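## Task

Find the red mint tin on a desk and place it inside the tote beside the door so that no part sticks out past the tote's rim. It must stay there without the robot holding it. The robot must not tip over or finish leaning.

## Robot and tools

Robot: a Hello Robot Stretch 4, a single-arm mobile manipulator. It has an omni-wheel base, a lift that rides up a mast, a telescoping arm that reaches forward from the lift, a wrist with yaw, pitch and roll joints, and a two-finger gripper. It stands about 1.6 m tall, and its base rim lies within 0.23 m of the base origin. A loose object may occasionally get nudged by something in the scene.

Frames: the base frame sits on the floor under the base centre, with x forward, y left and z up. hand_pose is the point between the open fingertips (link pinch), given in the base frame. Its printed value can be slightly wrong. With all wrist joints at 0, the hand axes line up with the base axes. The odometry frame is the base frame at the start of the scene. base_odometry counts wheel rotation, so slipping shows up as travel. Its heading is in radians, positive to the left, from -3.142 to 3.142.

execute_actions(actions, cameras): actions is a list holding one action, or an empty list to read state and images only. An action may contain "base", "joints" or both, plus optional "pace" and "contact_limits". Alternatively it holds only {"end_of_arm": "enable_torque"}, which turns back on any wrist or gripper motor that has faulted off. The motions in one action start together.
- base takes exactly one relative command, an offset from where the base last reported itself. translate_m drives straight in metres, positive forward, -2 to 2. strafe_m slides sideways in metres, positive left, -2 to 2. rotate_rad turns in place in radians, positive counter-clockwise, -3.2 to 3.2.
- joints is a dictionary of absolute targets by name, not offsets. lift_m: 0 to 1.2 m. arm_m: 0 to 0.55 m extension. wrist_yaw_rad: -1.134 to 4.276, 0 points forward, positive turns left, 3.14 is folded back, and above 3.4 the arm may block it. wrist_pitch_rad: -1.117 to 4.259, 0 is level, 1.57 points down. wrist_roll_rad: -1.117 to 4.259, 0 puts the fingers at equal height, positive rolls clockwise seen from behind. gripper_m: -0.038 to 0.141 m fingertip gap; values below 0 press the tips together. A target outside a joint's range is clipped and reported. Any other bad value or unknown key rejects the whole call.
- pace: "slow", "default", "fast" or "max". Base top speeds are 0.1/0.3/0.4/0.6 m/s and 1/2/3/4 rad/s in that order. With the lift higher than 0.2, these are further reduced.
- contact_limits: {"arm_m": value}, from 0 (gentlest) to 0.75 (firmest), default 0.5. It sets how hard the arm may push before it halts.
- cameras: names from head_camera, head_left_camera, head_right_camera, wrist_camera, or "all". Omitting it or passing null gives all; [] gives none.
A good opening move unfolds the wrist with lift_m 0.4 and wrist_yaw_rad 0 together.

wait(seconds): 0 to 10 s with no new command. It returns the same state and images.
zoom_image(camera, region): region is [x0, y0, x1, y1] in pixels of that camera's latest full image, measured from the top-left, at most 504 by 504.
read_manual(section): returns only licence texts; it moves nothing.
finished_scene(scene): ends the current scene, given by its number, and reports success. It is final, so the objects must already rest in the tote unaided.

Cameras: head_camera is at the mast top, looking forward and down; turn the base to aim it. head_left_camera and head_right_camera are steeper fisheyes that also show the base and arm. wrist_camera looks along the fingers, with the tips near the bottom of the frame.

Reading results: base_status and joint_status describe how each motion ended.
- "done": reached the target. For the base it means the wheels turned enough, even if they slipped.
- "off_target": stopped short and may still be pushing.
- "contact_stop_at_<key>": the part hit something. It drops its target, and lift, arm or wheels go slack. A slack lift may sag under load, and slack wheels may roll.
- "limit_stop_at_<name>": a built-in limit stopped the motion. limit_stop_at_tilt means a lean above 6 degrees; lift, arm and wheels then go slack until the lean eases. limit_stop_at_own_body means self-collision; you can still move away from the body. It is likely when the wrist pitch is below -0.2 and the roll is below -0.4 or above 4.
- "torque_fault": a wrist or gripper motor overloaded and went limp. Send enable_torque to recover.
Once any call reports a stop, the remaining calls in that same reply are skipped. Joints left out of an action may still be driving toward old targets, and the status lines won't show it. on_its_own lists what happened without being commanded; there, "held at" gives the held target, not the actual position.

Other readings:
- lidar_m: 12 distances in metres for 30-degree sectors. The 1st points ahead, then they go counter-clockwise: 4th left, 7th behind, 10th right. "-" means nothing seen, or something closer than 0.25 m. The lidar covers heights from about 0.15 m up to the robot's height, so table tops appear. It can miss glass, thin legs and things behind the robot.
- wrist_depth_mm: a 7x7 grid of median depths, 100 to 2000 mm, read from the top left. It includes the robot's own parts and skips transparent objects.
- turned_by_wheels vs turned_by_imu: if these differ by more than about 0.1 rad, there was a collision or slip, and the heading is off by roughly their difference.
- base_tilt: degrees, with forward and right positive. It carries a fixed bias of up to about 1.5 degrees.
- motor_effort: percent of the motor's maximum, positive toward higher joint values, with the peak in brackets. The peak is noisy. For wheel_0, wheel_1 and wheel_2, positive turns the base right. An effort at rest that falls outside its usual range suggests a load or contact. A load in a level gripper pulls the wrist_pitch effort away from 0.

Gripping: command gripper_m below the object's width. The further below, the tighter the squeeze and the more the object is pulled toward the wrist. Neither the gripper reading nor "done" shows that anything is held. With targets of 0 or more, a firm grip shows as a change in gripper effort. If the fingertips snag on a surface, raise the lift.

Avoid: dropping, slamming or shoving objects, and hard pushes in general. Do not turn or drive with more than 1 kg held while arm_m is above 0.2, especially at fast paces. Avoid sustained pushes with a high gripper or a high contact limit, since these can topple the robot. Release items low inside the tote, clear of its rim, and check with the cameras before ending the scene. Shorter robot motion time is better.

Each tool is called as a command line: name --argument value for each argument, lists and objects as JSON in quotes; but a table of rows of numbers goes row by row, as --pt "numbers of a row", without its own name.

## Session

execute_actions --actions '[]'

Scene clock: 0.00 s.
base_odometry: x=+0.000 y=+0.000 heading=+0.000 (m, m, rad; odometry frame)
turned_by_wheels: +0.000 (rad since the last result)
turned_by_imu: +0.000 (rad since the last result)
base_tilt: forward=-0.1 right=-0.4 (deg)
lidar_m: 1.03 0.93 0.97 1.23 1.76 1.18 0.81 0.72 0.76 0.96 1.14 1.19
base_status: not commanded
joint_positions: lift_m=+0.267 arm_m=-0.001 wrist_yaw_rad=+3.106 wrist_pitch_rad=+0.001 wrist_roll_rad=+0.017 gripper_m=+0.057
joint_status: not commanded
motor_effort: lift_m=+21 arm_m=+0 wrist_yaw_rad=+0 wrist_pitch_rad=-6 wrist_roll_rad=+0 gripper_m=-4 wheel_0=+0 wheel_1=+1 wheel_2=-1 (%)
hand_pose: x=-0.1150 y=+0.0976 z=+0.4451 quat_wxyz=(+0.018, +0.000, +0.009, +1.000) (m; base frame)
wrist_depth_mm: - 144 991 1118 1397 - 1863 / - 141 278 1138 1366 - 1921 / - 117 146 1098 1336 - 1921 / - 124 170 1098 1308 - 1863 / 139 139 917 1060 1308 - 1921 / 220 798 878 1078 206 1661 1618 / 217 788 854 1008 1060 1008 1138
pictures: head_camera, head_left_camera, head_right_camera, wrist_camera
Images, in order (width x height): head_camera 420x560, head_left_camera 420x672, head_right_camera 420x672, wrist_camera 616x392.

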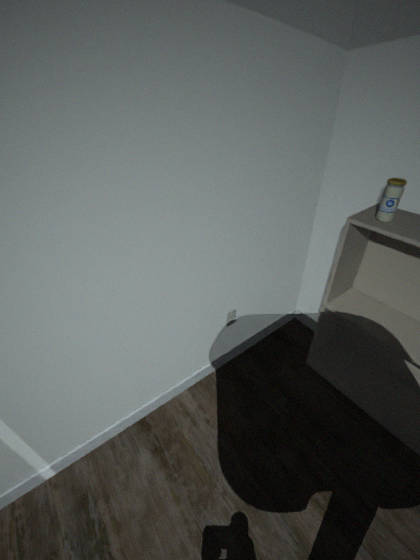

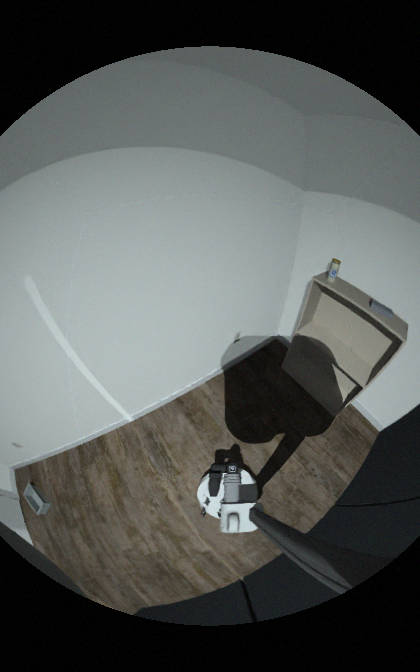

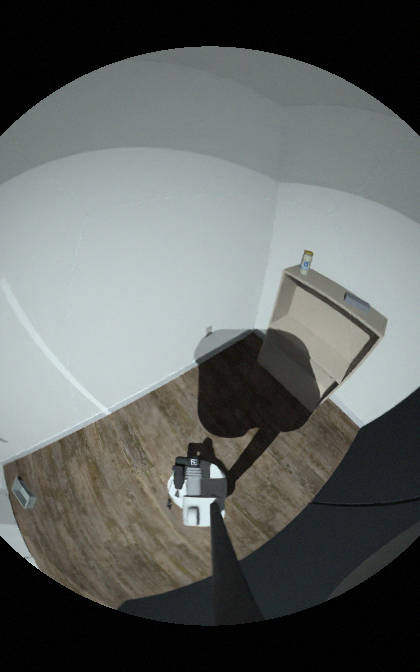

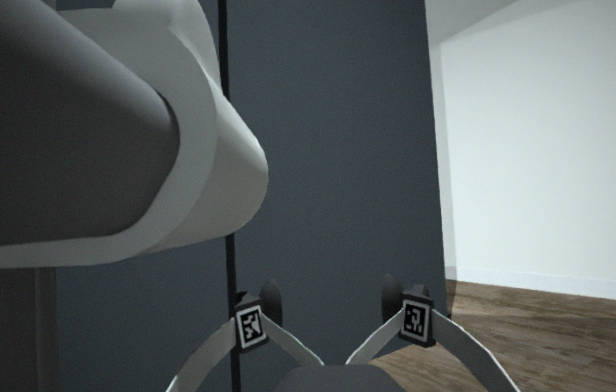

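execute_actions --actions '[{"base":{"rotate_rad":3.14},"pace":"fast"}]' --cameras '["head_camera","head_left_camera"]'

Scene clock: 2.47 s.
base_odometry: x=+0.000 y=+0.000 heading=+3.140 (m, m, rad; odometry frame)
turned_by_wheels: +3.140 (rad since the last result)
turned_by_imu: +3.169 (rad since the last result)
base_tilt: forward=-0.1 right=-0.5 (deg)
lidar_m: 0.82 0.73 0.72 0.94 1.15 1.18 1.05 0.95 0.97 1.18 1.70 1.22
base_status: done
joint_positions: lift_m=+0.267 arm_m=-0.001 wrist_yaw_rad=+3.106 wrist_pitch_rad=+0.001 wrist_roll_rad=+0.017 gripper_m=+0.057
joint_status: not commanded
motor_effort: lift_m=+21(21) arm_m=-1(1) wrist_yaw_rad=-1(1) wrist_pitch_rad=-6(6) wrist_roll_rad=+0(0) gripper_m=-2(7) wheel_0=+0(9) wheel_1=-1(10) wheel_2=-2(11) (%)
hand_pose: x=-0.1150 y=+0.0976 z=+0.4451 quat_wxyz=(+0.018, +0.000, +0.009, +1.000) (m; base frame)
wrist_depth_mm: - 144 1182 1397 1661 1397 1138 / - 141 279 1397 1661 1366 1182 / - 117 146 1397 1661 1397 1205 / - 124 170 1366 1661 1308 1229 / 139 139 1138 1336 1618 1366 1205 / 221 991 1060 1308 206 1308 1182 / 217 976 1042 1182 1060 1008 991
pictures: head_camera, head_left_camera
Images, in order (width x height): head_camera 420x560, head_left_camera 420x672.

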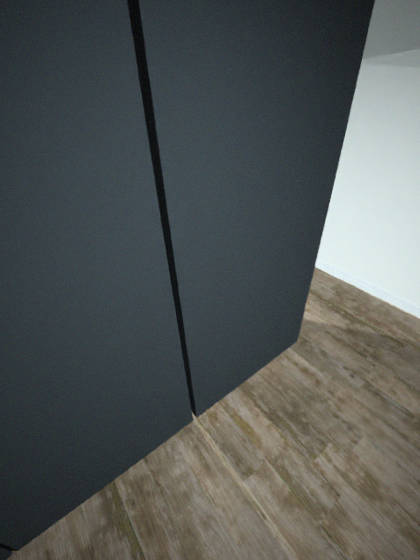

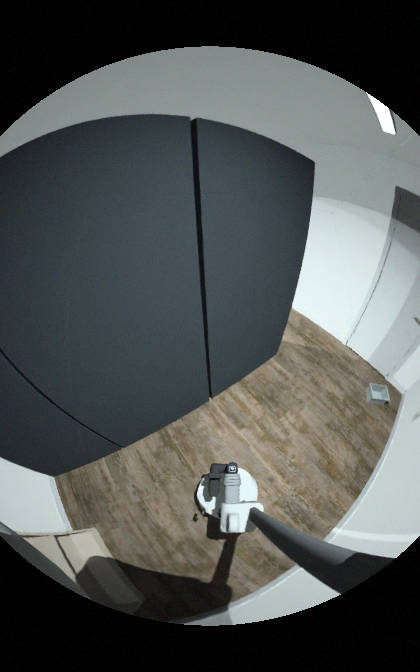

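execute_actions --actions '[{"base":{"rotate_rad":-1.0},"pace":"fast"}]' --cameras '["head_camera","head_left_camera"]'

Scene clock: 4.03 s.
base_odometry: x=+0.000 y=+0.000 heading=+2.140 (m, m, rad; odometry frame)
turned_by_wheels: -1.000 (rad since the last result)
turned_by_imu: -1.009 (rad since the last result)
base_tilt: forward=+0.1 right=-0.4 (deg)
lidar_m: 1.70 1.15 0.76 0.72 0.75 1.00 1.14 1.20 1.01 0.93 0.97 1.24
base_status: done
joint_positions: lift_m=+0.267 arm_m=-0.001 wrist_yaw_rad=+3.106 wrist_pitch_rad=+0.001 wrist_roll_rad=+0.017 gripper_m=+0.057
joint_status: not commanded
motor_effort: lift_m=+21(21) arm_m=-1(1) wrist_yaw_rad=-1(0) wrist_pitch_rad=-6(6) wrist_roll_rad=-1(0) gripper_m=-6(3) wheel_0=+1(8) wheel_1=+2(9) wheel_2=+1(9) (%)
hand_pose: x=-0.1150 y=+0.0976 z=+0.4451 quat_wxyz=(+0.018, +0.000, +0.009, +1.000) (m; base frame)
wrist_depth_mm: - 144 1618 1661 1618 1182 854 / - 141 278 1576 1618 1205 854 / - 117 146 1576 1576 1182 866 / - 124 170 1576 1618 1229 878 / 139 139 1499 1537 1576 1229 878 / 221 1397 1430 1537 206 1182 891 / 218 1229 1060 1182 1060 1025 904
pictures: head_camera, head_left_camera
Images, in order (width x height): head_camera 420x560, head_left_camera 420x672.

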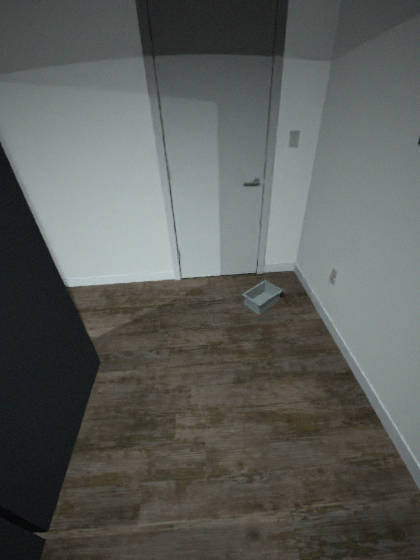

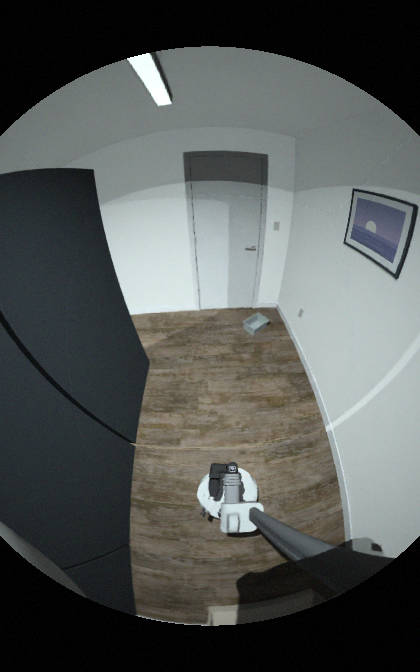

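execute_actions --actions '[{"base":{"translate_m":0.9},"pace":"fast"}]' --cameras '[]'

execute_actions --actions '[{"base":{"rotate_rad":1.2},"pace":"fast"}]' --cameras '["head_camera","head_left_camera"]'

Scene clock: 7.73 s.
base_odometry: x=-0.485 y=+0.758 heading=+2.140 (m, m, rad; odometry frame)
turned_by_wheels: +0.000 (rad since the last result)
turned_by_imu: -0.002 (rad since the last result)
base_tilt: forward=+0.0 right=-0.4 (deg)
lidar_m: 1.31 1.37 0.85 0.79 0.80 1.05 2.08 1.42 0.95 0.84 0.91 0.83
base_status: done
joint_positions: lift_m=+0.267 arm_m=-0.001 wrist_yaw_rad=+3.106 wrist_pitch_rad=+0.001 wrist_roll_rad=+0.017 gripper_m=+0.057
joint_status: not commanded
motor_effort: lift_m=+21(21) arm_m=-1(1) wrist_yaw_rad=-1(1) wrist_pitch_rad=-5(6) wrist_roll_rad=-1(0) gripper_m=-5(3) wheel_0=-1(7) wheel_1=+1(8) wheel_2=+2(13) (%)
hand_pose: x=-0.1150 y=+0.0976 z=+0.4451 quat_wxyz=(+0.018, +0.000, +0.009, +1.000) (m; base frame)
wrist_depth_mm: - 144 - - - 1281 917 / - 141 278 - - 1281 931 / - 117 146 - - 1308 946 / - 124 170 - - 1336 931 / 139 139 - - - 1366 960 / 220 1808 1756 1808 206 1281 976 / 217 1255 1042 1205 1060 1025 976
pictures: none
No camera images: the call's "cameras" was empty. Leave "cameras" out to get every camera's image.

Scene clock: 9.27 s.
base_odometry: x=-0.485 y=+0.758 heading=-2.943 (m, m, rad; odometry frame)
turned_by_wheels: +1.200 (rad since the last result)
turned_by_imu: +1.211 (rad since the last result)
base_tilt: forward=-0.1 right=-0.5 (deg)
lidar_m: 0.82 0.78 0.86 1.24 2.05 1.20 0.90 0.87 0.95 0.82 1.33 1.44
base_status: done
joint_positions: lift_m=+0.267 arm_m=-0.001 wrist_yaw_rad=+3.106 wrist_pitch_rad=+0.001 wrist_roll_rad=+0.017 gripper_m=+0.057
joint_status: not commanded
motor_effort: lift_m=+21(21) arm_m=-1(1) wrist_yaw_rad=-1(0) wrist_pitch_rad=-6(6) wrist_roll_rad=-1(0) gripper_m=-3(1) wheel_0=+0(6) wheel_1=+0(10) wheel_2=+1(9) (%)
hand_pose: x=-0.1150 y=+0.0976 z=+0.4451 quat_wxyz=(+0.018, +0.000, +0.009, +1.000) (m; base frame)
wrist_depth_mm: - 144 1060 1182 1336 1537 1808 / - 141 279 1160 1308 1537 1808 / - 117 146 1160 1281 1464 1708 / - 124 171 1138 1281 1430 1756 / 139 139 1025 1138 1255 1430 1708 / 221 904 976 1098 206 1430 1618 / 217 904 960 1042 1078 1008 1118
pictures: head_camera, head_left_camera
Images, in order (width x height): head_camera 420x560, head_left_camera 420x672.

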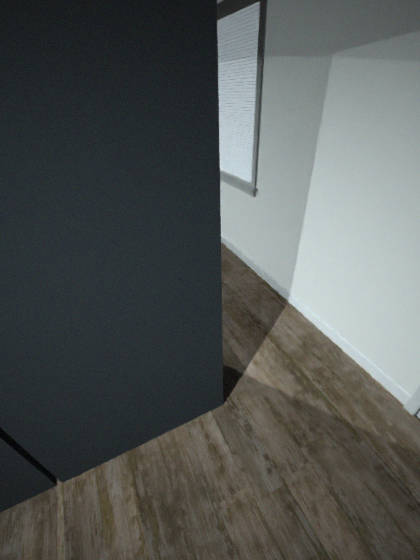

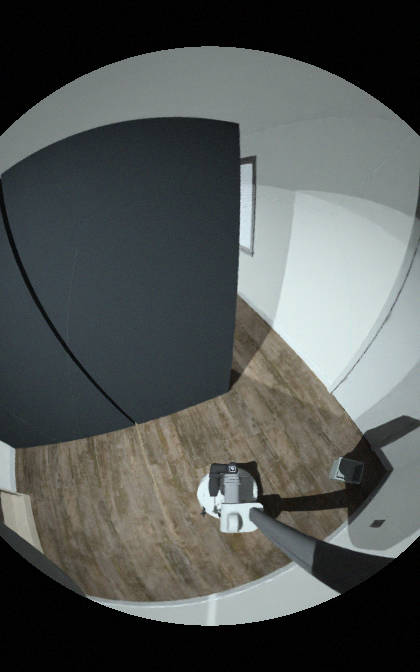

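execute_actions --actions '[{"base":{"strafe_m":-0.45},"pace":"fast"}]' --cameras '[]'

execute_actions --actions '[{"base":{"translate_m":1.0},"pace":"fast"}]' --cameras '["head_camera","head_left_camera"]'

Scene clock: 12.13 s.
base_odometry: x=-0.574 y=+1.199 heading=-2.943 (m, m, rad; odometry frame)
turned_by_wheels: +0.000 (rad since the last result)
turned_by_imu: -0.001 (rad since the last result)
base_tilt: forward=-0.1 right=-0.6 (deg)
lidar_m: 1.47 0.97 1.04 1.53 2.16 0.94 0.70 0.67 0.74 0.43 0.91 1.00
base_status: done
joint_positions: lift_m=+0.267 arm_m=-0.001 wrist_yaw_rad=+3.106 wrist_pitch_rad=+0.001 wrist_roll_rad=+0.017 gripper_m=+0.057
joint_status: not commanded
motor_effort: lift_m=+21(21) arm_m=-1(1) wrist_yaw_rad=-1(1) wrist_pitch_rad=-6(5) wrist_roll_rad=+0(0) gripper_m=-3(5) wheel_0=-3(12) wheel_1=+1(13) wheel_2=+0(1) (%)
hand_pose: x=-0.1150 y=+0.0976 z=+0.4451 quat_wxyz=(+0.018, +0.000, +0.009, +1.000) (m; base frame)
wrist_depth_mm: - 144 854 960 1098 1281 1499 / - 141 279 960 1078 1229 1430 / - 117 146 931 1060 1229 1430 / - 124 170 931 1042 1205 1397 / 139 139 820 917 1042 1205 1366 / 221 741 788 904 206 1182 1336 / 217 741 778 866 1008 1025 1138
pictures: none
No camera images: the call's "cameras" was empty. Leave "cameras" out to get every camera's image.

Scene clock: 15.93 s.
base_odometry: x=-1.555 y=+1.002 heading=-2.943 (m, m, rad; odometry frame)
turned_by_wheels: +0.000 (rad since the last result)
turned_by_imu: -0.003 (rad since the last result)
base_tilt: forward=+0.2 right=-0.6 (deg)
lidar_m: 0.82 2.35 0.55 0.41 0.66 2.11 1.62 0.99 0.66 0.53 0.51 0.55
base_status: done
joint_positions: lift_m=+0.267 arm_m=-0.001 wrist_yaw_rad=+3.106 wrist_pitch_rad=+0.001 wrist_roll_rad=+0.017 gripper_m=+0.057
joint_status: not commanded
motor_effort: lift_m=+21(21) arm_m=-1(1) wrist_yaw_rad=-1(1) wrist_pitch_rad=-6(4) wrist_roll_rad=+0(0) gripper_m=-7(6) wheel_0=+0(6) wheel_1=+1(8) wheel_2=+2(13) (%)
hand_pose: x=-0.1150 y=+0.0976 z=+0.4451 quat_wxyz=(+0.018, +0.000, +0.009, +1.000) (m; base frame)
wrist_depth_mm: - 143 1756 1863 - - - / - 141 279 1921 - - - / - 117 146 1921 - - - / - 124 170 1921 - - - / 139 139 1618 1863 - - - / 220 1499 1576 1756 205 1708 1618 / 217 1098 1042 1205 1060 1008 1138
pictures: head_camera, head_left_camera
Images, in order (width x height): head_camera 420x560, head_left_camera 420x672.

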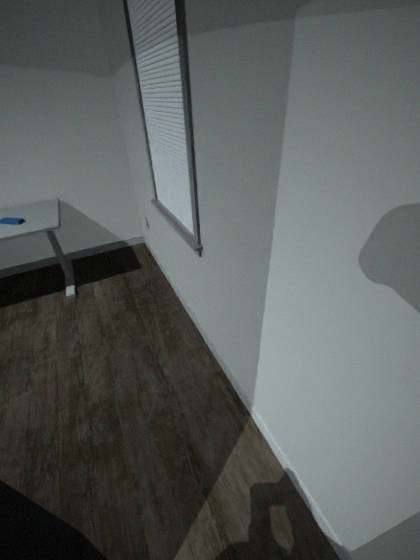

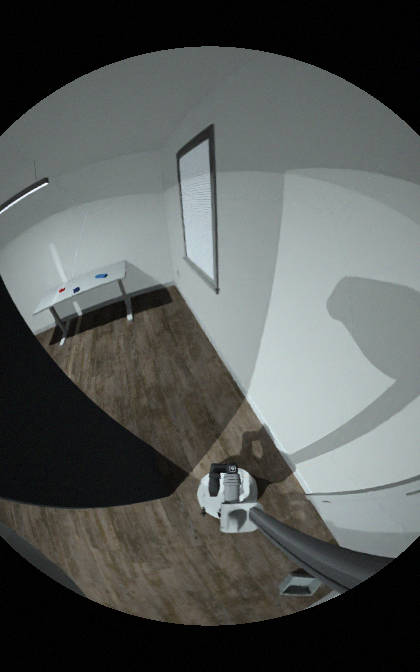

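Desk with a red item to the left.

execute_actions --actions '[{"base":{"rotate_rad":0.6},"joints":{"lift_m":0.85,"wrist_yaw_rad":0},"pace":"fast"}]' --cameras '[]'

execute_actions --actions '[{"base":{"translate_m":1.0},"pace":"fast"}]' --cameras '["head_camera","head_left_camera"]'

Scene clock: 18.70 s.
base_odometry: x=-1.555 y=+1.002 heading=-2.343 (m, m, rad; odometry frame)
turned_by_wheels: +0.600 (rad since the last result)
turned_by_imu: +0.606 (rad since the last result)
base_tilt: forward=-0.1 right=-0.4 (deg)
lidar_m: 2.38 0.51 0.41 1.08 1.98 1.61 1.03 0.66 0.52 0.51 0.55 0.92
base_status: done
joint_positions: lift_m=+0.850 arm_m=-0.001 wrist_yaw_rad=+0.000 wrist_pitch_rad=+0.001 wrist_roll_rad=+0.017 gripper_m=+0.057
joint_status: all done
motor_effort: lift_m=+26(27) arm_m=-1(1) wrist_yaw_rad=-2(8) wrist_pitch_rad=-6(6) wrist_roll_rad=+0(0) gripper_m=-4(5) wheel_0=+2(6) wheel_1=+1(7) wheel_2=+0(10) (%)
hand_pose: x=+0.4588 y=-0.0873 z=+1.0276 quat_wxyz=(+1.000, +0.009, +0.000, +0.000) (m; base frame)
wrist_depth_mm: - - - - - 1499 904 / - - - - - 1537 931 / - - - - - 1576 946 / - - - - - 1618 946 / - - - - - 1661 960 / - - - - 206 1537 960 / - - - - - 1430 991
pictures: none
No camera images: the call's "cameras" was empty. Leave "cameras" out to get every camera's image.

Scene clock: 22.67 s.
base_odometry: x=-2.252 y=+0.285 heading=-2.343 (m, m, rad; odometry frame)
turned_by_wheels: +0.000 (rad since the last result)
turned_by_imu: -0.003 (rad since the last result)
base_tilt: forward=-0.2 right=-0.5 (deg)
lidar_m: 1.35 1.49 2.29 1.03 0.47 0.47 1.71 0.86 0.65 0.66 0.69 1.07
base_status: done
joint_positions: lift_m=+0.850 arm_m=-0.001 wrist_yaw_rad=+0.000 wrist_pitch_rad=+0.001 wrist_roll_rad=+0.017 gripper_m=+0.057
joint_status: not commanded
motor_effort: lift_m=+26(26) arm_m=-1(1) wrist_yaw_rad=-1(2) wrist_pitch_rad=-5(6) wrist_roll_rad=+0(0) gripper_m=-3(6) wheel_0=+0(5) wheel_1=+1(8) wheel_2=-2(13) (%)
hand_pose: x=+0.4588 y=-0.0874 z=+1.0276 quat_wxyz=(+1.000, +0.009, +0.000, +0.000) (m; base frame)
wrist_depth_mm: - - - - 1808 1808 1138 / - - - 1921 1863 1756 1160 / - - - 1921 1863 1756 1138 / - - - 1921 1808 1708 1182 / - - - 1921 1808 1756 1205 / 1756 1499 1281 1336 206 1708 1205 / - - 1921 1863 1756 1708 1255
pictures: head_camera, head_left_camera
Images, in order (width x height): head_camera 420x560, head_left_camera 420x672.

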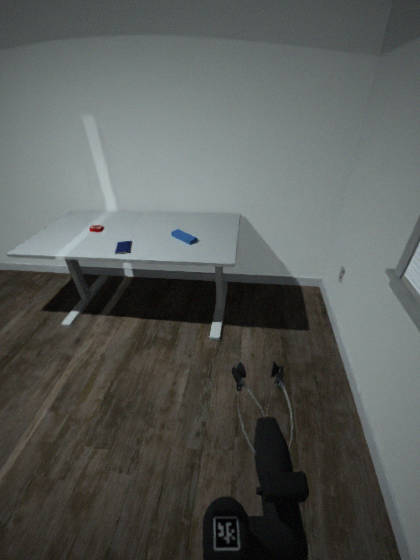

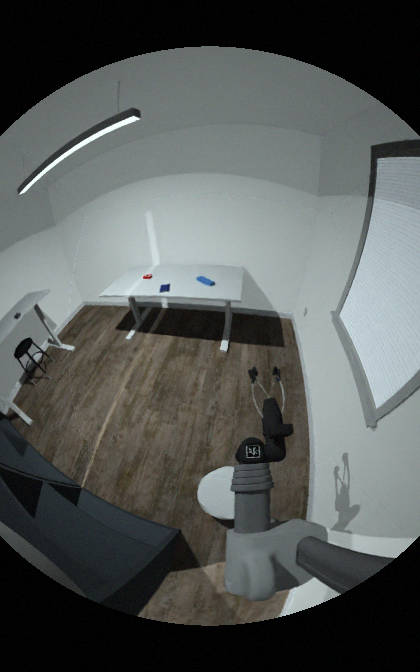

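execute_actions --actions '[{"base":{"strafe_m":0.5},"joints":{"gripper_m":0.13},"pace":"fast"}]' --cameras '[]'

execute_actions --actions '[{"base":{"translate_m":0.6},"pace":"fast"}]' --cameras '["head_camera","wrist_camera"]'

Scene clock: 25.47 s.
base_odometry: x=-1.893 y=-0.064 heading=-2.342 (m, m, rad; odometry frame)
turned_by_wheels: +0.000 (rad since the last result)
turned_by_imu: +0.001 (rad since the last result)
base_tilt: forward=-0.1 right=-0.5 (deg)
lidar_m: 1.40 1.57 1.79 0.82 0.41 0.31 0.31 0.34 1.17 1.13 1.23 1.44
base_status: done
joint_positions: lift_m=+0.850 arm_m=-0.001 wrist_yaw_rad=+0.000 wrist_pitch_rad=+0.001 wrist_roll_rad=+0.017 gripper_m=+0.130
joint_status: all done
motor_effort: lift_m=+26(26) arm_m=-1(1) wrist_yaw_rad=-1(2) wrist_pitch_rad=-6(6) wrist_roll_rad=+0(0) gripper_m=+1(2) wheel_0=+3(10) wheel_1=+0(11) wheel_2=+0(1) (%)
hand_pose: x=+0.4588 y=-0.0874 z=+1.0276 quat_wxyz=(+1.000, +0.009, +0.000, +0.000) (m; base frame)
wrist_depth_mm: - - - - 1921 1863 1756 / - - - - 1921 1808 1808 / - - - - 1921 1863 1756 / - - - - 1863 1808 1756 / - - - - 1863 1808 1708 / - 1921 217 1499 1308 202 1708 / - - - 1921 1808 1808 1708
pictures: none
No camera images: the call's "cameras" was empty. Leave "cameras" out to get every camera's image.

Scene clock: 28.43 s.
base_odometry: x=-2.311 y=-0.494 heading=-2.342 (m, m, rad; odometry frame)
turned_by_wheels: +0.000 (rad since the last result)
turned_by_imu: -0.002 (rad since the last result)
base_tilt: forward=+0.1 right=-0.6 (deg)
lidar_m: 0.82 0.94 1.73 1.67 1.13 0.90 0.90 1.58 1.23 1.20 1.30 0.86
base_status: done
joint_positions: lift_m=+0.850 arm_m=-0.001 wrist_yaw_rad=+0.000 wrist_pitch_rad=+0.001 wrist_roll_rad=+0.017 gripper_m=+0.130
joint_status: not commanded
motor_effort: lift_m=+26(26) arm_m=-1(1) wrist_yaw_rad=-1(1) wrist_pitch_rad=-6(6) wrist_roll_rad=+0(1) gripper_m=+3(2) wheel_0=+1(6) wheel_1=+1(8) wheel_2=-1(13) (%)
hand_pose: x=+0.4588 y=-0.0874 z=+1.0276 quat_wxyz=(+1.000, +0.009, +0.000, +0.000) (m; base frame)
wrist_depth_mm: 1661 1537 1537 1430 1397 1308 1255 / 1661 1618 1499 1430 1366 1308 1255 / 1661 1576 1499 1397 1336 1281 1229 / 1618 1576 1499 1397 1366 1281 1229 / 1661 1576 1464 1430 1336 1281 1255 / 1618 1464 216 1366 1281 202 1205 / 931 891 809 750 788 741 820
pictures: head_camera, wrist_camera
Images, in order (width x height): head_camera 420x560, wrist_camera 616x392.

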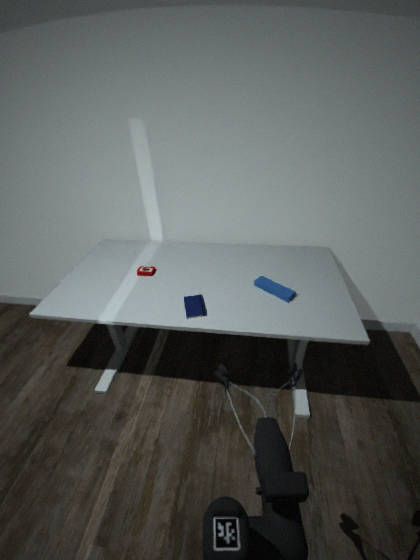

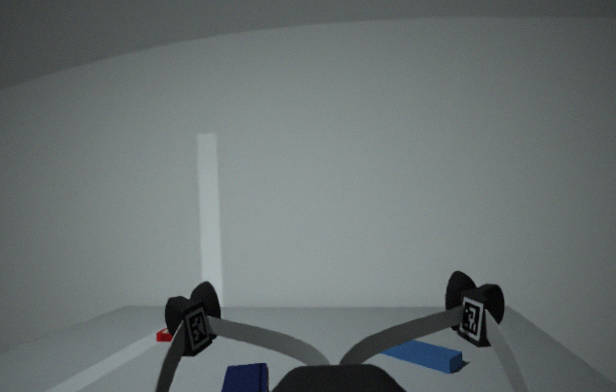

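execute_actions --actions '[{"base":{"strafe_m":0.28},"joints":{"wrist_pitch_rad":0.7},"pace":"fast"}]' --cameras '["head_camera","wrist_camera"]'

Scene clock: 30.57 s.
base_odometry: x=-2.111 y=-0.689 heading=-2.342 (m, m, rad; odometry frame)
turned_by_wheels: +0.000 (rad since the last result)
turned_by_imu: +0.000 (rad since the last result)
base_tilt: forward=+0.0 right=-0.5 (deg)
lidar_m: 0.85 0.96 1.43 1.41 1.10 0.88 0.85 0.96 1.53 1.48 1.13 0.88
base_status: done
joint_positions: lift_m=+0.850 arm_m=-0.001 wrist_yaw_rad=+0.000 wrist_pitch_rad=+0.702 wrist_roll_rad=+0.017 gripper_m=+0.130
joint_status: all done
motor_effort: lift_m=+26(26) arm_m=-1(1) wrist_yaw_rad=-1(1) wrist_pitch_rad=-2(8) wrist_roll_rad=-1(1) gripper_m=+0(1) wheel_0=+0(10) wheel_1=-2(12) wheel_2=-1(1) (%)
hand_pose: x=+0.3906 y=-0.0874 z=+0.8416 quat_wxyz=(+0.939, +0.008, +0.344, -0.003) (m; base frame)
wrist_depth_mm: 1464 1366 1336 1255 1182 1118 1042 / 1576 931 878 831 798 778 750 / 1808 1708 1661 1618 1537 1464 1008 / 1756 1808 1661 1618 1618 1537 1430 / 1499 1464 1397 1366 1336 1308 1281 / 1229 1229 217 1182 1160 202 1098 / 1098 1078 1025 991 1008 960 991
pictures: head_camera, wrist_camera
Images, in order (width x height): head_camera 420x560, wrist_camera 616x392.

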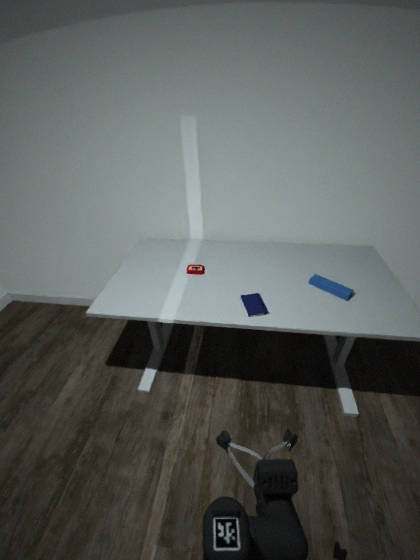

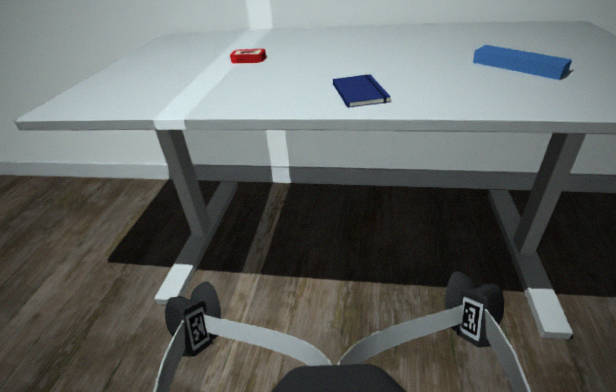

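execute_actions --actions '[{"base":{"strafe_m":0.27},"joints":{"lift_m":1.0},"pace":"fast"}]' --cameras '[]'

execute_actions --actions '[{"base":{"translate_m":0.45},"joints":{"wrist_pitch_rad":1.2,"arm_m":0.1},"pace":"fast"}]' --cameras '["head_camera","wrist_camera"]'

Scene clock: 32.83 s.
base_odometry: x=-1.917 y=-0.877 heading=-2.342 (m, m, rad; odometry frame)
turned_by_wheels: +0.000 (rad since the last result)
turned_by_imu: +0.001 (rad since the last result)
base_tilt: forward=-0.1 right=-0.6 (deg)
lidar_m: 0.92 1.02 1.17 1.14 1.04 0.83 0.80 0.92 1.81 1.73 1.19 0.92
base_status: done
joint_positions: lift_m=+1.000 arm_m=-0.001 wrist_yaw_rad=+0.000 wrist_pitch_rad=+0.702 wrist_roll_rad=+0.017 gripper_m=+0.130
joint_status: all done
motor_effort: lift_m=+26(30) arm_m=-1(1) wrist_yaw_rad=+0(1) wrist_pitch_rad=-3(4) wrist_roll_rad=+0(1) gripper_m=+0(1) wheel_0=+0(10) wheel_1=-1(12) wheel_2=+0(1) (%)
hand_pose: x=+0.3906 y=-0.0874 z=+0.9916 quat_wxyz=(+0.939, +0.008, +0.344, -0.003) (m; base frame)
wrist_depth_mm: 1537 1430 1397 1366 1308 1255 1229 / 1661 1618 1464 1229 1182 1160 1118 / 1808 1708 960 931 904 866 854 / - 1921 1808 1756 1708 1661 1537 / 1708 1618 1576 1576 1537 1499 1430 / 1430 1366 217 1336 1281 202 1255 / 1255 1229 1160 1138 1138 1118 1138
pictures: none
No camera images: the call's "cameras" was empty. Leave "cameras" out to get every camera's image.

Scene clock: 35.57 s.
base_odometry: x=-2.231 y=-1.200 heading=-2.342 (m, m, rad; odometry frame)
turned_by_wheels: +0.000 (rad since the last result)
turned_by_imu: -0.001 (rad since the last result)
base_tilt: forward=+0.0 right=-0.6 (deg)
lidar_m: 0.48 0.52 1.13 1.07 1.20 1.28 1.25 1.41 1.84 1.80 0.63 0.51
base_status: done
joint_positions: lift_m=+1.000 arm_m=+0.099 wrist_yaw_rad=+0.000 wrist_pitch_rad=+1.201 wrist_roll_rad=+0.017 gripper_m=+0.130
joint_status: all done
motor_effort: lift_m=+26(26) arm_m=+6(12) wrist_yaw_rad=-1(0) wrist_pitch_rad=+0(4) wrist_roll_rad=+0(0) gripper_m=+0(1) wheel_0=+1(6) wheel_1=+1(8) wheel_2=+1(11) (%)
hand_pose: x=+0.3742 y=-0.0874 z=+0.9088 quat_wxyz=(+0.825, +0.007, +0.565, -0.005) (m; base frame)
wrist_depth_mm: 1205 597 580 564 549 544 535 / 1397 549 535 521 512 500 496 / 517 500 492 484 477 469 452 / 488 473 462 449 442 433 427 / 1182 1160 1160 1118 1118 1078 1060 / 1138 1118 217 1078 1060 203 1025 / 1060 1042 1025 1008 976 976 976
pictures: head_camera, wrist_camera
Images, in order (width x height): head_camera 420x560, wrist_camera 616x392.

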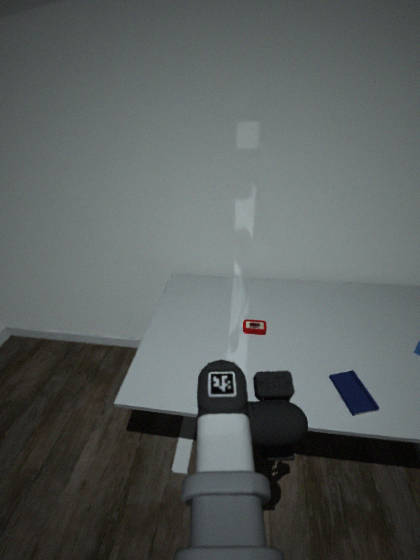

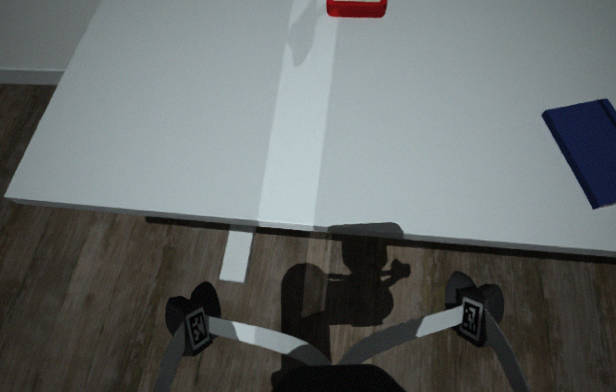

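execute_actions --actions '[{"joints":{"wrist_pitch_rad":1.5,"arm_m":0.4},"pace":"fast"}]' --cameras '["wrist_camera"]'

Scene clock: 37.40 s.
base_odometry: x=-2.231 y=-1.200 heading=-2.342 (m, m, rad; odometry frame)
turned_by_wheels: +0.000 (rad since the last result)
turned_by_imu: +0.000 (rad since the last result)
base_tilt: forward=-0.1 right=-0.5 (deg)
lidar_m: 0.47 0.53 1.14 1.09 1.19 1.27 1.26 1.39 1.82 1.80 0.58 0.48
base_status: not commanded
joint_positions: lift_m=+1.000 arm_m=+0.399 wrist_yaw_rad=+0.000 wrist_pitch_rad=+1.500 wrist_roll_rad=+0.017 gripper_m=+0.130
joint_status: all done
motor_effort: lift_m=+26(26) arm_m=+6(5) wrist_yaw_rad=-1(0) wrist_pitch_rad=+2(8) wrist_roll_rad=+0(0) gripper_m=+0(0) wheel_0=+1(1) wheel_1=+1(1) wheel_2=+1(1) (%)
hand_pose: x=+0.5902 y=-0.0874 z=+0.8900 quat_wxyz=(+0.732, +0.006, +0.682, -0.006) (m; base frame)
wrist_depth_mm: 436 430 421 415 392 404 402 / 427 421 415 413 404 399 392 / 418 410 407 399 397 389 384 / 410 404 402 392 389 382 377 / 402 397 392 387 382 377 373 / 394 392 217 382 375 202 366 / 1098 1078 1060 373 368 364 359
pictures: wrist_camera
Images, in order (width x height): wrist_camera 616x392.

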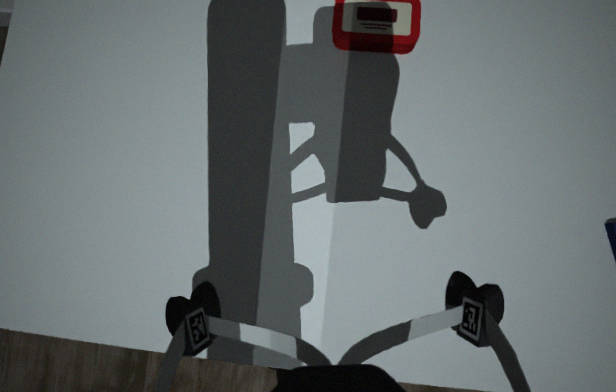

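execute_actions --actions '[{"base":{"strafe_m":-0.03},"joints":{"wrist_pitch_rad":1.57,"arm_m":0.55},"pace":"fast"}]' --cameras '["wrist_camera"]'

Scene clock: 38.90 s.
base_odometry: x=-2.252 y=-1.179 heading=-2.342 (m, m, rad; odometry frame)
turned_by_wheels: +0.000 (rad since the last result)
turned_by_imu: +0.000 (rad since the last result)
base_tilt: forward=-0.1 right=-0.3 (deg)
lidar_m: 0.45 0.52 1.16 1.12 1.24 1.25 1.27 1.40 1.79 1.77 0.60 0.49
base_status: done
joint_positions: lift_m=+1.000 arm_m=+0.548 wrist_yaw_rad=+0.000 wrist_pitch_rad=+1.570 wrist_roll_rad=+0.017 gripper_m=+0.130
joint_status: all done
motor_effort: lift_m=+26(26) arm_m=+6(4) wrist_yaw_rad=-1(1) wrist_pitch_rad=+2(5) wrist_roll_rad=+0(0) gripper_m=+0(0) wheel_0=-1(8) wheel_1=-1(8) wheel_2=+0(0) (%)
hand_pose: x=+0.7193 y=-0.0874 z=+0.8893 quat_wxyz=(+0.707, +0.006, +0.707, -0.006) (m; base frame)
wrist_depth_mm: 413 407 402 397 389 387 382 / 410 402 397 394 387 382 379 / 404 402 394 392 379 379 377 / 402 397 392 387 384 377 373 / 397 394 389 384 379 375 368 / 394 389 217 382 377 202 366 / 394 389 382 377 373 370 366
pictures: wrist_camera
Images, in order (width x height): wrist_camera 616x392.

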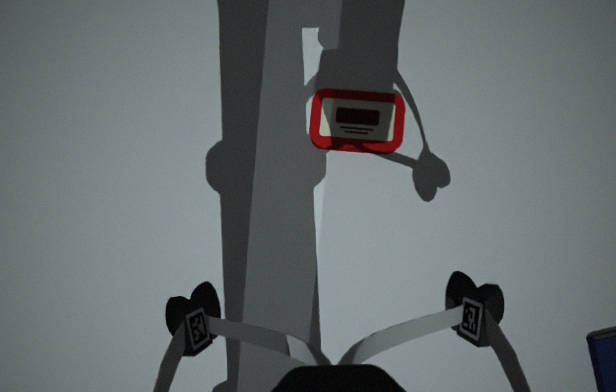

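execute_actions --actions '[{"base":{"translate_m":0.17},"joints":{"lift_m":0.9},"pace":"fast"}]' --cameras '["wrist_camera"]'

Scene clock: 40.87 s.
base_odometry: x=-2.371 y=-1.301 heading=-2.342 (m, m, rad; odometry frame)
turned_by_wheels: +0.000 (rad since the last result)
turned_by_imu: -0.001 (rad since the last result)
base_tilt: forward=-0.1 right=-0.5 (deg)
lidar_m: 0.29 0.33 0.54 1.09 1.19 1.43 1.42 1.59 1.83 0.84 0.38 0.31
base_status: done
joint_positions: lift_m=+0.900 arm_m=+0.548 wrist_yaw_rad=+0.000 wrist_pitch_rad=+1.570 wrist_roll_rad=+0.017 gripper_m=+0.130
joint_status: all done
motor_effort: lift_m=+16(25) arm_m=+6(6) wrist_yaw_rad=-1(1) wrist_pitch_rad=+2(2) wrist_roll_rad=+0(0) gripper_m=+0(1) wheel_0=+0(6) wheel_1=+2(7) wheel_2=+0(11) (%)
hand_pose: x=+0.7193 y=-0.0874 z=+0.7901 quat_wxyz=(+0.707, +0.006, +0.707, -0.006) (m; base frame)
wrist_depth_mm: 304 303 298 293 291 287 285 / 304 298 297 291 290 285 282 / 303 298 294 289 287 283 281 / 298 296 293 289 285 282 278 / 298 294 289 287 282 281 276 / 294 291 217 283 260 202 276 / 293 289 286 259 259 274 273
pictures: wrist_camera
Images, in order (width x height): wrist_camera 616x392.

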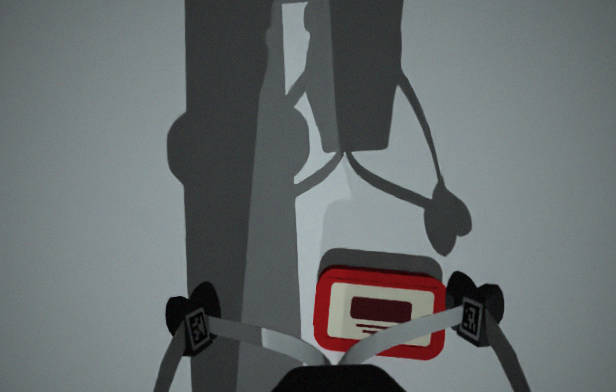

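execute_actions --actions '[{"base":{"strafe_m":-0.04},"joints":{"arm_m":0.52},"pace":"fast"}]' --cameras '["wrist_camera"]'

Scene clock: 41.93 s.
base_odometry: x=-2.400 y=-1.273 heading=-2.342 (m, m, rad; odometry frame)
turned_by_wheels: +0.000 (rad since the last result)
turned_by_imu: +0.000 (rad since the last result)
base_tilt: forward=+0.0 right=-0.5 (deg)
lidar_m: 0.30 0.31 0.55 1.12 1.24 1.45 1.41 1.60 1.81 0.81 0.39 0.28
base_status: done
joint_positions: lift_m=+0.900 arm_m=+0.521 wrist_yaw_rad=+0.000 wrist_pitch_rad=+1.570 wrist_roll_rad=+0.017 gripper_m=+0.130
joint_status: all done
motor_effort: lift_m=+16(16) arm_m=-6(8) wrist_yaw_rad=-1(1) wrist_pitch_rad=+1(2) wrist_roll_rad=+0(0) gripper_m=+0(1) wheel_0=+0(9) wheel_1=-1(10) wheel_2=+0(1) (%)
hand_pose: x=+0.6922 y=-0.0874 z=+0.7901 quat_wxyz=(+0.707, +0.006, +0.707, -0.006) (m; base frame)
wrist_depth_mm: 307 303 298 296 290 287 285 / 304 300 298 293 289 285 283 / 301 298 296 290 286 283 281 / 300 297 291 289 285 281 278 / 298 294 290 265 282 279 277 / 296 291 217 265 262 202 276 / 293 289 286 281 278 274 273
pictures: wrist_camera
Images, in order (width x height): wrist_camera 616x392.

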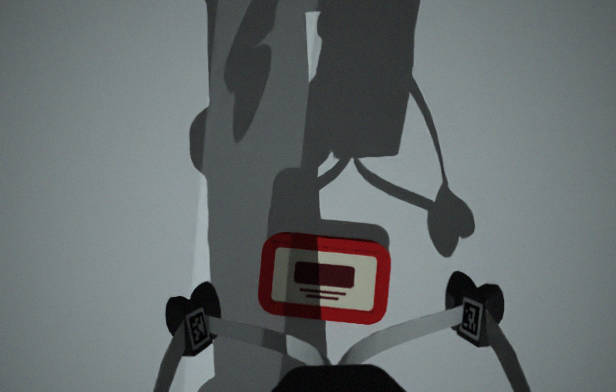

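execute_actions --actions '[{"joints":{"lift_m":0.84}}]' --cameras '["wrist_camera"]'

Scene clock: 43.17 s.
base_odometry: x=-2.400 y=-1.273 heading=-2.342 (m, m, rad; odometry frame)
turned_by_wheels: +0.000 (rad since the last result)
turned_by_imu: +0.000 (rad since the last result)
base_tilt: forward=-0.1 right=-0.5 (deg)
lidar_m: 0.27 0.33 0.52 1.15 1.28 1.45 1.43 1.61 1.78 0.78 0.39 0.30
base_status: not commanded
joint_positions: lift_m=+0.842 arm_m=+0.521 wrist_yaw_rad=-0.001 wrist_pitch_rad=+1.575 wrist_roll_rad=+0.017 gripper_m=+0.130
joint_status: all done
motor_effort: lift_m=+2(16) arm_m=-5(6) wrist_yaw_rad=+1(2) wrist_pitch_rad=-13(13) wrist_roll_rad=+0(0) gripper_m=+0(1) wheel_0=+0(0) wheel_1=-1(1) wheel_2=+0(0) (%)
hand_pose: x=+0.6906 y=-0.0874 z=+0.7312 quat_wxyz=(+0.706, +0.006, +0.709, -0.006) (m; base frame)
wrist_depth_mm: 251 248 245 241 239 236 234 / 249 245 243 240 236 235 233 / 247 244 241 237 236 232 231 / 245 242 239 237 234 231 229 / 243 240 237 213 231 229 228 / 241 239 213 211 210 201 225 / 239 236 233 211 227 226 224
pictures: wrist_camera
Images, in order (width x height): wrist_camera 616x392.

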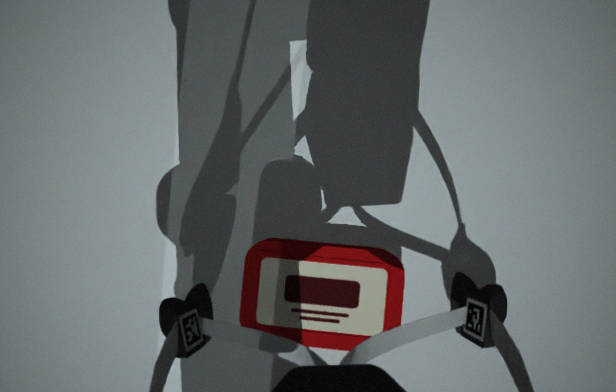

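Touching the table; raise slightly and close.

execute_actions --actions '[{"joints":{"lift_m":0.852}}]' --cameras '[]'

execute_actions --actions '[{"joints":{"gripper_m":0.03}}]' --cameras '[]'

execute_actions --actions '[{"joints":{"lift_m":1.0,"arm_m":0.0}}]' --cameras '["wrist_camera"]'

Scene clock: 44.17 s.
base_odometry: x=-2.400 y=-1.273 heading=-2.342 (m, m, rad; odometry frame)
turned_by_wheels: +0.000 (rad since the last result)
turned_by_imu: +0.000 (rad since the last result)
base_tilt: forward=+0.1 right=-0.4 (deg)
lidar_m: 0.29 0.33 0.49 1.13 1.26 1.46 1.45 1.57 1.78 0.82 0.39 0.29
base_status: not commanded
joint_positions: lift_m=+0.852 arm_m=+0.521 wrist_yaw_rad=+0.000 wrist_pitch_rad=+1.570 wrist_roll_rad=+0.017 gripper_m=+0.130
joint_status: all done
motor_effort: lift_m=+26(26) arm_m=-5(5) wrist_yaw_rad=+0(1) wrist_pitch_rad=+0(13) wrist_roll_rad=+0(1) gripper_m=+1(1) wheel_0=+0(0) wheel_1=-2(1) wheel_2=+0(0) (%)
hand_pose: x=+0.6919 y=-0.0874 z=+0.7413 quat_wxyz=(+0.707, +0.006, +0.707, -0.006) (m; base frame)
wrist_depth_mm: 255 252 248 245 242 239 236 / 254 250 246 243 240 237 235 / 251 248 245 242 238 235 234 / 249 247 243 240 236 234 231 / 247 244 241 216 234 232 230 / 246 242 216 216 213 203 229 / 244 240 237 213 231 229 226
pictures: none
No camera images: the call's "cameras" was empty. Leave "cameras" out to get every camera's image.

Scene clock: 46.10 s.
base_odometry: x=-2.400 y=-1.273 heading=-2.342 (m, m, rad; odometry frame)
turned_by_wheels: +0.000 (rad since the last result)
turned_by_imu: +0.000 (rad since the last result)
base_tilt: forward=+0.1 right=-0.5 (deg)
lidar_m: 0.27 0.35 0.56 1.13 1.27 1.43 1.44 1.61 1.80 0.80 0.40 0.31
base_status: not commanded
joint_positions: lift_m=+0.852 arm_m=+0.521 wrist_yaw_rad=+0.000 wrist_pitch_rad=+1.570 wrist_roll_rad=+0.017 gripper_m=+0.031
joint_status: all done
motor_effort: lift_m=+23(26) arm_m=-5(5) wrist_yaw_rad=+0(0) wrist_pitch_rad=+2(0) wrist_roll_rad=-1(0) gripper_m=-36(36) wheel_0=+0(0) wheel_1=-1(1) wheel_2=+0(1) (%)
hand_pose: x=+0.6920 y=-0.0874 z=+0.7415 quat_wxyz=(+0.707, +0.006, +0.707, -0.006) (m; base frame)
wrist_depth_mm: 255 251 248 245 242 239 236 / 253 250 246 243 240 236 236 / 252 248 245 241 238 236 234 / 250 246 242 239 236 234 231 / 248 245 241 204 234 233 231 / 246 242 202 201 199 180 228 / 244 239 236 234 198 229 226
pictures: none
No camera images: the call's "cameras" was empty. Leave "cameras" out to get every camera's image.

Scene clock: 48.70 s.
base_odometry: x=-2.400 y=-1.273 heading=-2.342 (m, m, rad; odometry frame)
turned_by_wheels: +0.000 (rad since the last result)
turned_by_imu: +0.000 (rad since the last result)
base_tilt: forward=+0.1 right=-0.3 (deg)
lidar_m: 0.31 0.34 0.53 1.14 1.24 1.46 1.42 1.59 1.78 0.78 0.38 0.30
base_status: not commanded
joint_positions: lift_m=+0.999 arm_m=+0.001 wrist_yaw_rad=+0.000 wrist_pitch_rad=+1.570 wrist_roll_rad=+0.017 gripper_m=+0.031
joint_status: all done
motor_effort: lift_m=+27(26) arm_m=-6(9) wrist_yaw_rad=+0(0) wrist_pitch_rad=+0(1) wrist_roll_rad=+0(0) gripper_m=-36(37) wheel_0=+0(0) wheel_1=-1(1) wheel_2=+0(0) (%)
hand_pose: x=+0.1722 y=-0.0874 z=+0.8892 quat_wxyz=(+0.707, +0.006, +0.707, -0.006) (m; base frame)
wrist_depth_mm: 413 407 402 399 394 387 370 / 410 404 399 392 392 387 368 / 1160 1138 1078 404 389 382 377 / 1138 1138 1118 1078 1078 1060 1042 / 1138 1118 1098 204 1060 1060 1042 / 1118 1098 202 202 199 180 1042 / 1098 1098 1078 668 198 1060 1025
pictures: wrist_camera
Images, in order (width x height): wrist_camera 616x392.

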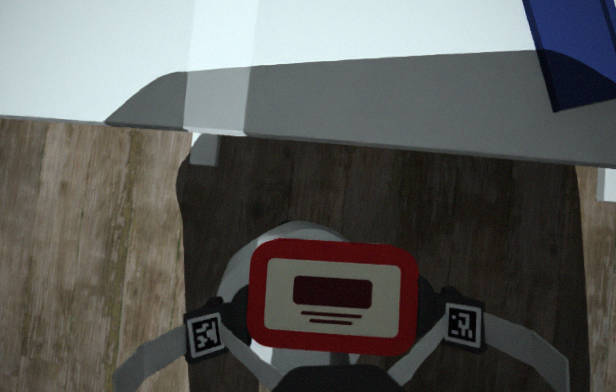

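execute_actions --actions '[{"base":{"translate_m":-1.0},"joints":{"lift_m":0.6},"pace":"fast"}]' --cameras '[]'

execute_actions --actions '[{"base":{"strafe_m":-0.98},"pace":"fast"}]' --cameras '[]'

execute_actions --actions '[{"base":{"translate_m":-1.22},"pace":"fast"}]' --cameras '[]'

execute_actions --actions '[{"base":{"rotate_rad":2.55},"pace":"fast"}]' --cameras '["head_camera","head_left_camera"]'

Scene clock: 53.27 s.
base_odometry: x=-1.702 y=-0.556 heading=-2.342 (m, m, rad; odometry frame)
turned_by_wheels: +0.000 (rad since the last result)
turned_by_imu: +0.002 (rad since the last result)
base_tilt: forward=-0.1 right=-0.4 (deg)
lidar_m: 1.28 1.40 1.28 1.20 0.55 0.45 0.46 0.50 0.79 1.65 1.78 1.29
base_status: done
joint_positions: lift_m=+0.600 arm_m=+0.001 wrist_yaw_rad=+0.000 wrist_pitch_rad=+1.570 wrist_roll_rad=+0.017 gripper_m=+0.031
joint_status: all done
motor_effort: lift_m=+16(25) arm_m=-6(6) wrist_yaw_rad=+0(1) wrist_pitch_rad=+1(0) wrist_roll_rad=+1(1) gripper_m=-36(38) wheel_0=-1(5) wheel_1=-1(5) wheel_2=-1(11) (%)
hand_pose: x=+0.1722 y=-0.0874 z=+0.4901 quat_wxyz=(+0.707, +0.006, +0.707, -0.006) (m; base frame)
wrist_depth_mm: 750 732 732 715 715 699 691 / 741 750 723 715 707 699 691 / 741 723 723 707 699 699 683 / 732 723 707 699 699 691 683 / 723 715 512 204 683 683 676 / 723 715 202 201 199 180 668 / 715 492 484 484 198 668 661
pictures: none
No camera images: the call's "cameras" was empty. Leave "cameras" out to get every camera's image.

Scene clock: 56.87 s.
base_odometry: x=-2.405 y=+0.127 heading=-2.342 (m, m, rad; odometry frame)
turned_by_wheels: +0.000 (rad since the last result)
turned_by_imu: -0.001 (rad since the last result)
base_tilt: forward=-0.1 right=-0.5 (deg)
lidar_m: 1.16 1.23 2.26 1.60 0.77 0.65 1.77 0.89 0.70 0.64 0.72 1.14
base_status: done
joint_positions: lift_m=+0.600 arm_m=+0.001 wrist_yaw_rad=+0.000 wrist_pitch_rad=+1.570 wrist_roll_rad=+0.017 gripper_m=+0.031
joint_status: not commanded
motor_effort: lift_m=+16(16) arm_m=-6(6) wrist_yaw_rad=-1(1) wrist_pitch_rad=+2(1) wrist_roll_rad=-1(0) gripper_m=-36(36) wheel_0=-1(11) wheel_1=+2(13) wheel_2=+0(1) (%)
hand_pose: x=+0.1722 y=-0.0874 z=+0.4901 quat_wxyz=(+0.707, +0.006, +0.707, -0.006) (m; base frame)
wrist_depth_mm: 750 741 732 723 715 715 691 / 750 732 723 715 715 691 699 / 750 723 723 715 707 691 691 / 732 723 707 707 699 691 683 / 723 723 512 204 691 683 676 / 723 715 202 201 199 180 668 / 715 492 488 480 198 676 661
pictures: none
No camera images: the call's "cameras" was empty. Leave "cameras" out to get every camera's image.

Scene clock: 61.20 s.
base_odometry: x=-1.554 y=+1.002 heading=-2.342 (m, m, rad; odometry frame)
turned_by_wheels: +0.000 (rad since the last result)
turned_by_imu: +0.003 (rad since the last result)
base_tilt: forward=+0.0 right=-0.6 (deg)
lidar_m: 2.37 0.50 0.39 1.09 2.01 1.62 1.04 0.64 0.53 0.51 0.55 0.91
base_status: done
joint_positions: lift_m=+0.600 arm_m=+0.001 wrist_yaw_rad=+0.000 wrist_pitch_rad=+1.570 wrist_roll_rad=+0.017 gripper_m=+0.031
joint_status: not commanded
motor_effort: lift_m=+16(16) arm_m=-6(6) wrist_yaw_rad=-1(1) wrist_pitch_rad=+1(1) wrist_roll_rad=+0(1) gripper_m=-38(37) wheel_0=+1(7) wheel_1=+0(7) wheel_2=-2(13) (%)
hand_pose: x=+0.1722 y=-0.0874 z=+0.4901 quat_wxyz=(+0.707, +0.006, +0.707, -0.006) (m; base frame)
wrist_depth_mm: 564 741 741 715 715 707 699 / 580 741 723 715 707 699 683 / 591 732 715 707 707 691 683 / 603 732 707 699 691 683 676 / 732 715 508 204 683 683 668 / 723 715 202 202 198 180 668 / 715 496 488 484 198 676 609
pictures: none
No camera images: the call's "cameras" was empty. Leave "cameras" out to get every camera's image.

Scene clock: 63.40 s.
base_odometry: x=-1.554 y=+1.002 heading=+0.208 (m, m, rad; odometry frame)
turned_by_wheels: +2.550 (rad since the last result)
turned_by_imu: +2.573 (rad since the last result)
base_tilt: forward=+0.0 right=-0.4 (deg)
lidar_m: 1.63 1.00 0.69 0.52 0.50 0.56 0.82 2.36 0.53 0.42 0.66 2.16
base_status: done
joint_positions: lift_m=+0.600 arm_m=+0.001 wrist_yaw_rad=+0.000 wrist_pitch_rad=+1.570 wrist_roll_rad=+0.017 gripper_m=+0.031
joint_status: not commanded
motor_effort: lift_m=+17(18) arm_m=-6(6) wrist_yaw_rad=-1(1) wrist_pitch_rad=+1(2) wrist_roll_rad=-1(0) gripper_m=-36(38) wheel_0=+1(7) wheel_1=+0(9) wheel_2=-2(10) (%)
hand_pose: x=+0.1723 y=-0.0874 z=+0.4900 quat_wxyz=(+0.707, +0.006, +0.707, -0.006) (m; base frame)
wrist_depth_mm: 741 750 732 723 707 707 691 / 750 732 723 715 707 699 691 / 732 732 723 707 707 683 683 / 741 723 715 699 699 683 683 / 732 715 512 204 691 691 676 / 723 715 203 201 198 180 554 / 715 492 492 484 198 676 549
pictures: head_camera, head_left_camera
Images, in order (width x height): head_camera 420x560, head_left_camera 420x672.

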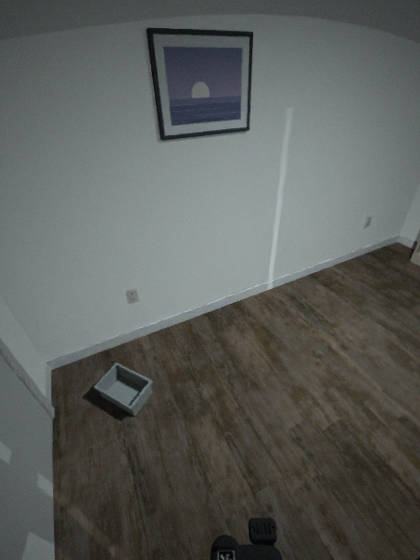

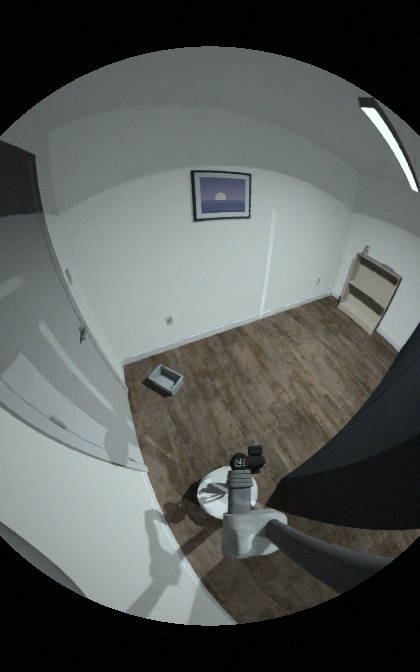

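Turn left toward the tote.

execute_actions --actions '[{"base":{"rotate_rad":0.45},"pace":"fast"}]' --cameras '["head_camera"]'

Scene clock: 64.60 s.
base_odometry: x=-1.554 y=+1.002 heading=+0.658 (m, m, rad; odometry frame)
turned_by_wheels: +0.450 (rad since the last result)
turned_by_imu: +0.454 (rad since the last result)
base_tilt: forward=+0.0 right=-0.5 (deg)
lidar_m: 1.00 0.74 0.55 0.53 0.55 0.76 1.88 0.58 0.42 0.47 2.28 1.62
base_status: done
joint_positions: lift_m=+0.600 arm_m=+0.001 wrist_yaw_rad=+0.000 wrist_pitch_rad=+1.570 wrist_roll_rad=+0.017 gripper_m=+0.031
joint_status: not commanded
motor_effort: lift_m=+18(18) arm_m=-6(6) wrist_yaw_rad=-1(2) wrist_pitch_rad=+2(2) wrist_roll_rad=+0(0) gripper_m=-36(37) wheel_0=+1(8) wheel_1=+1(7) wheel_2=+0(9) (%)
hand_pose: x=+0.1723 y=-0.0874 z=+0.4900 quat_wxyz=(+0.707, +0.006, +0.707, -0.006) (m; base frame)
wrist_depth_mm: 750 741 732 723 715 699 691 / 741 732 732 715 699 699 691 / 732 741 723 707 699 691 683 / 732 732 723 707 699 691 683 / 723 715 512 204 691 683 676 / 715 707 202 202 199 180 668 / 715 496 484 480 198 668 668
pictures: head_camera
Images, in order (width x height): head_camera 420x560.

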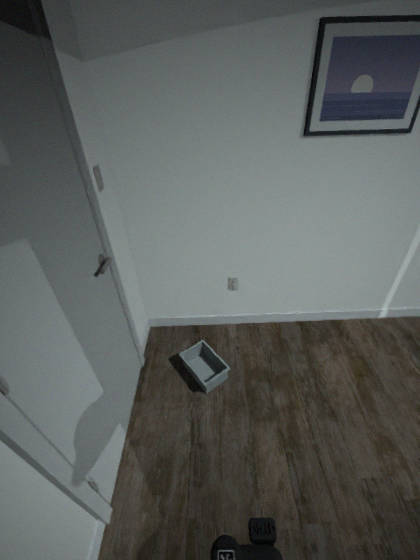

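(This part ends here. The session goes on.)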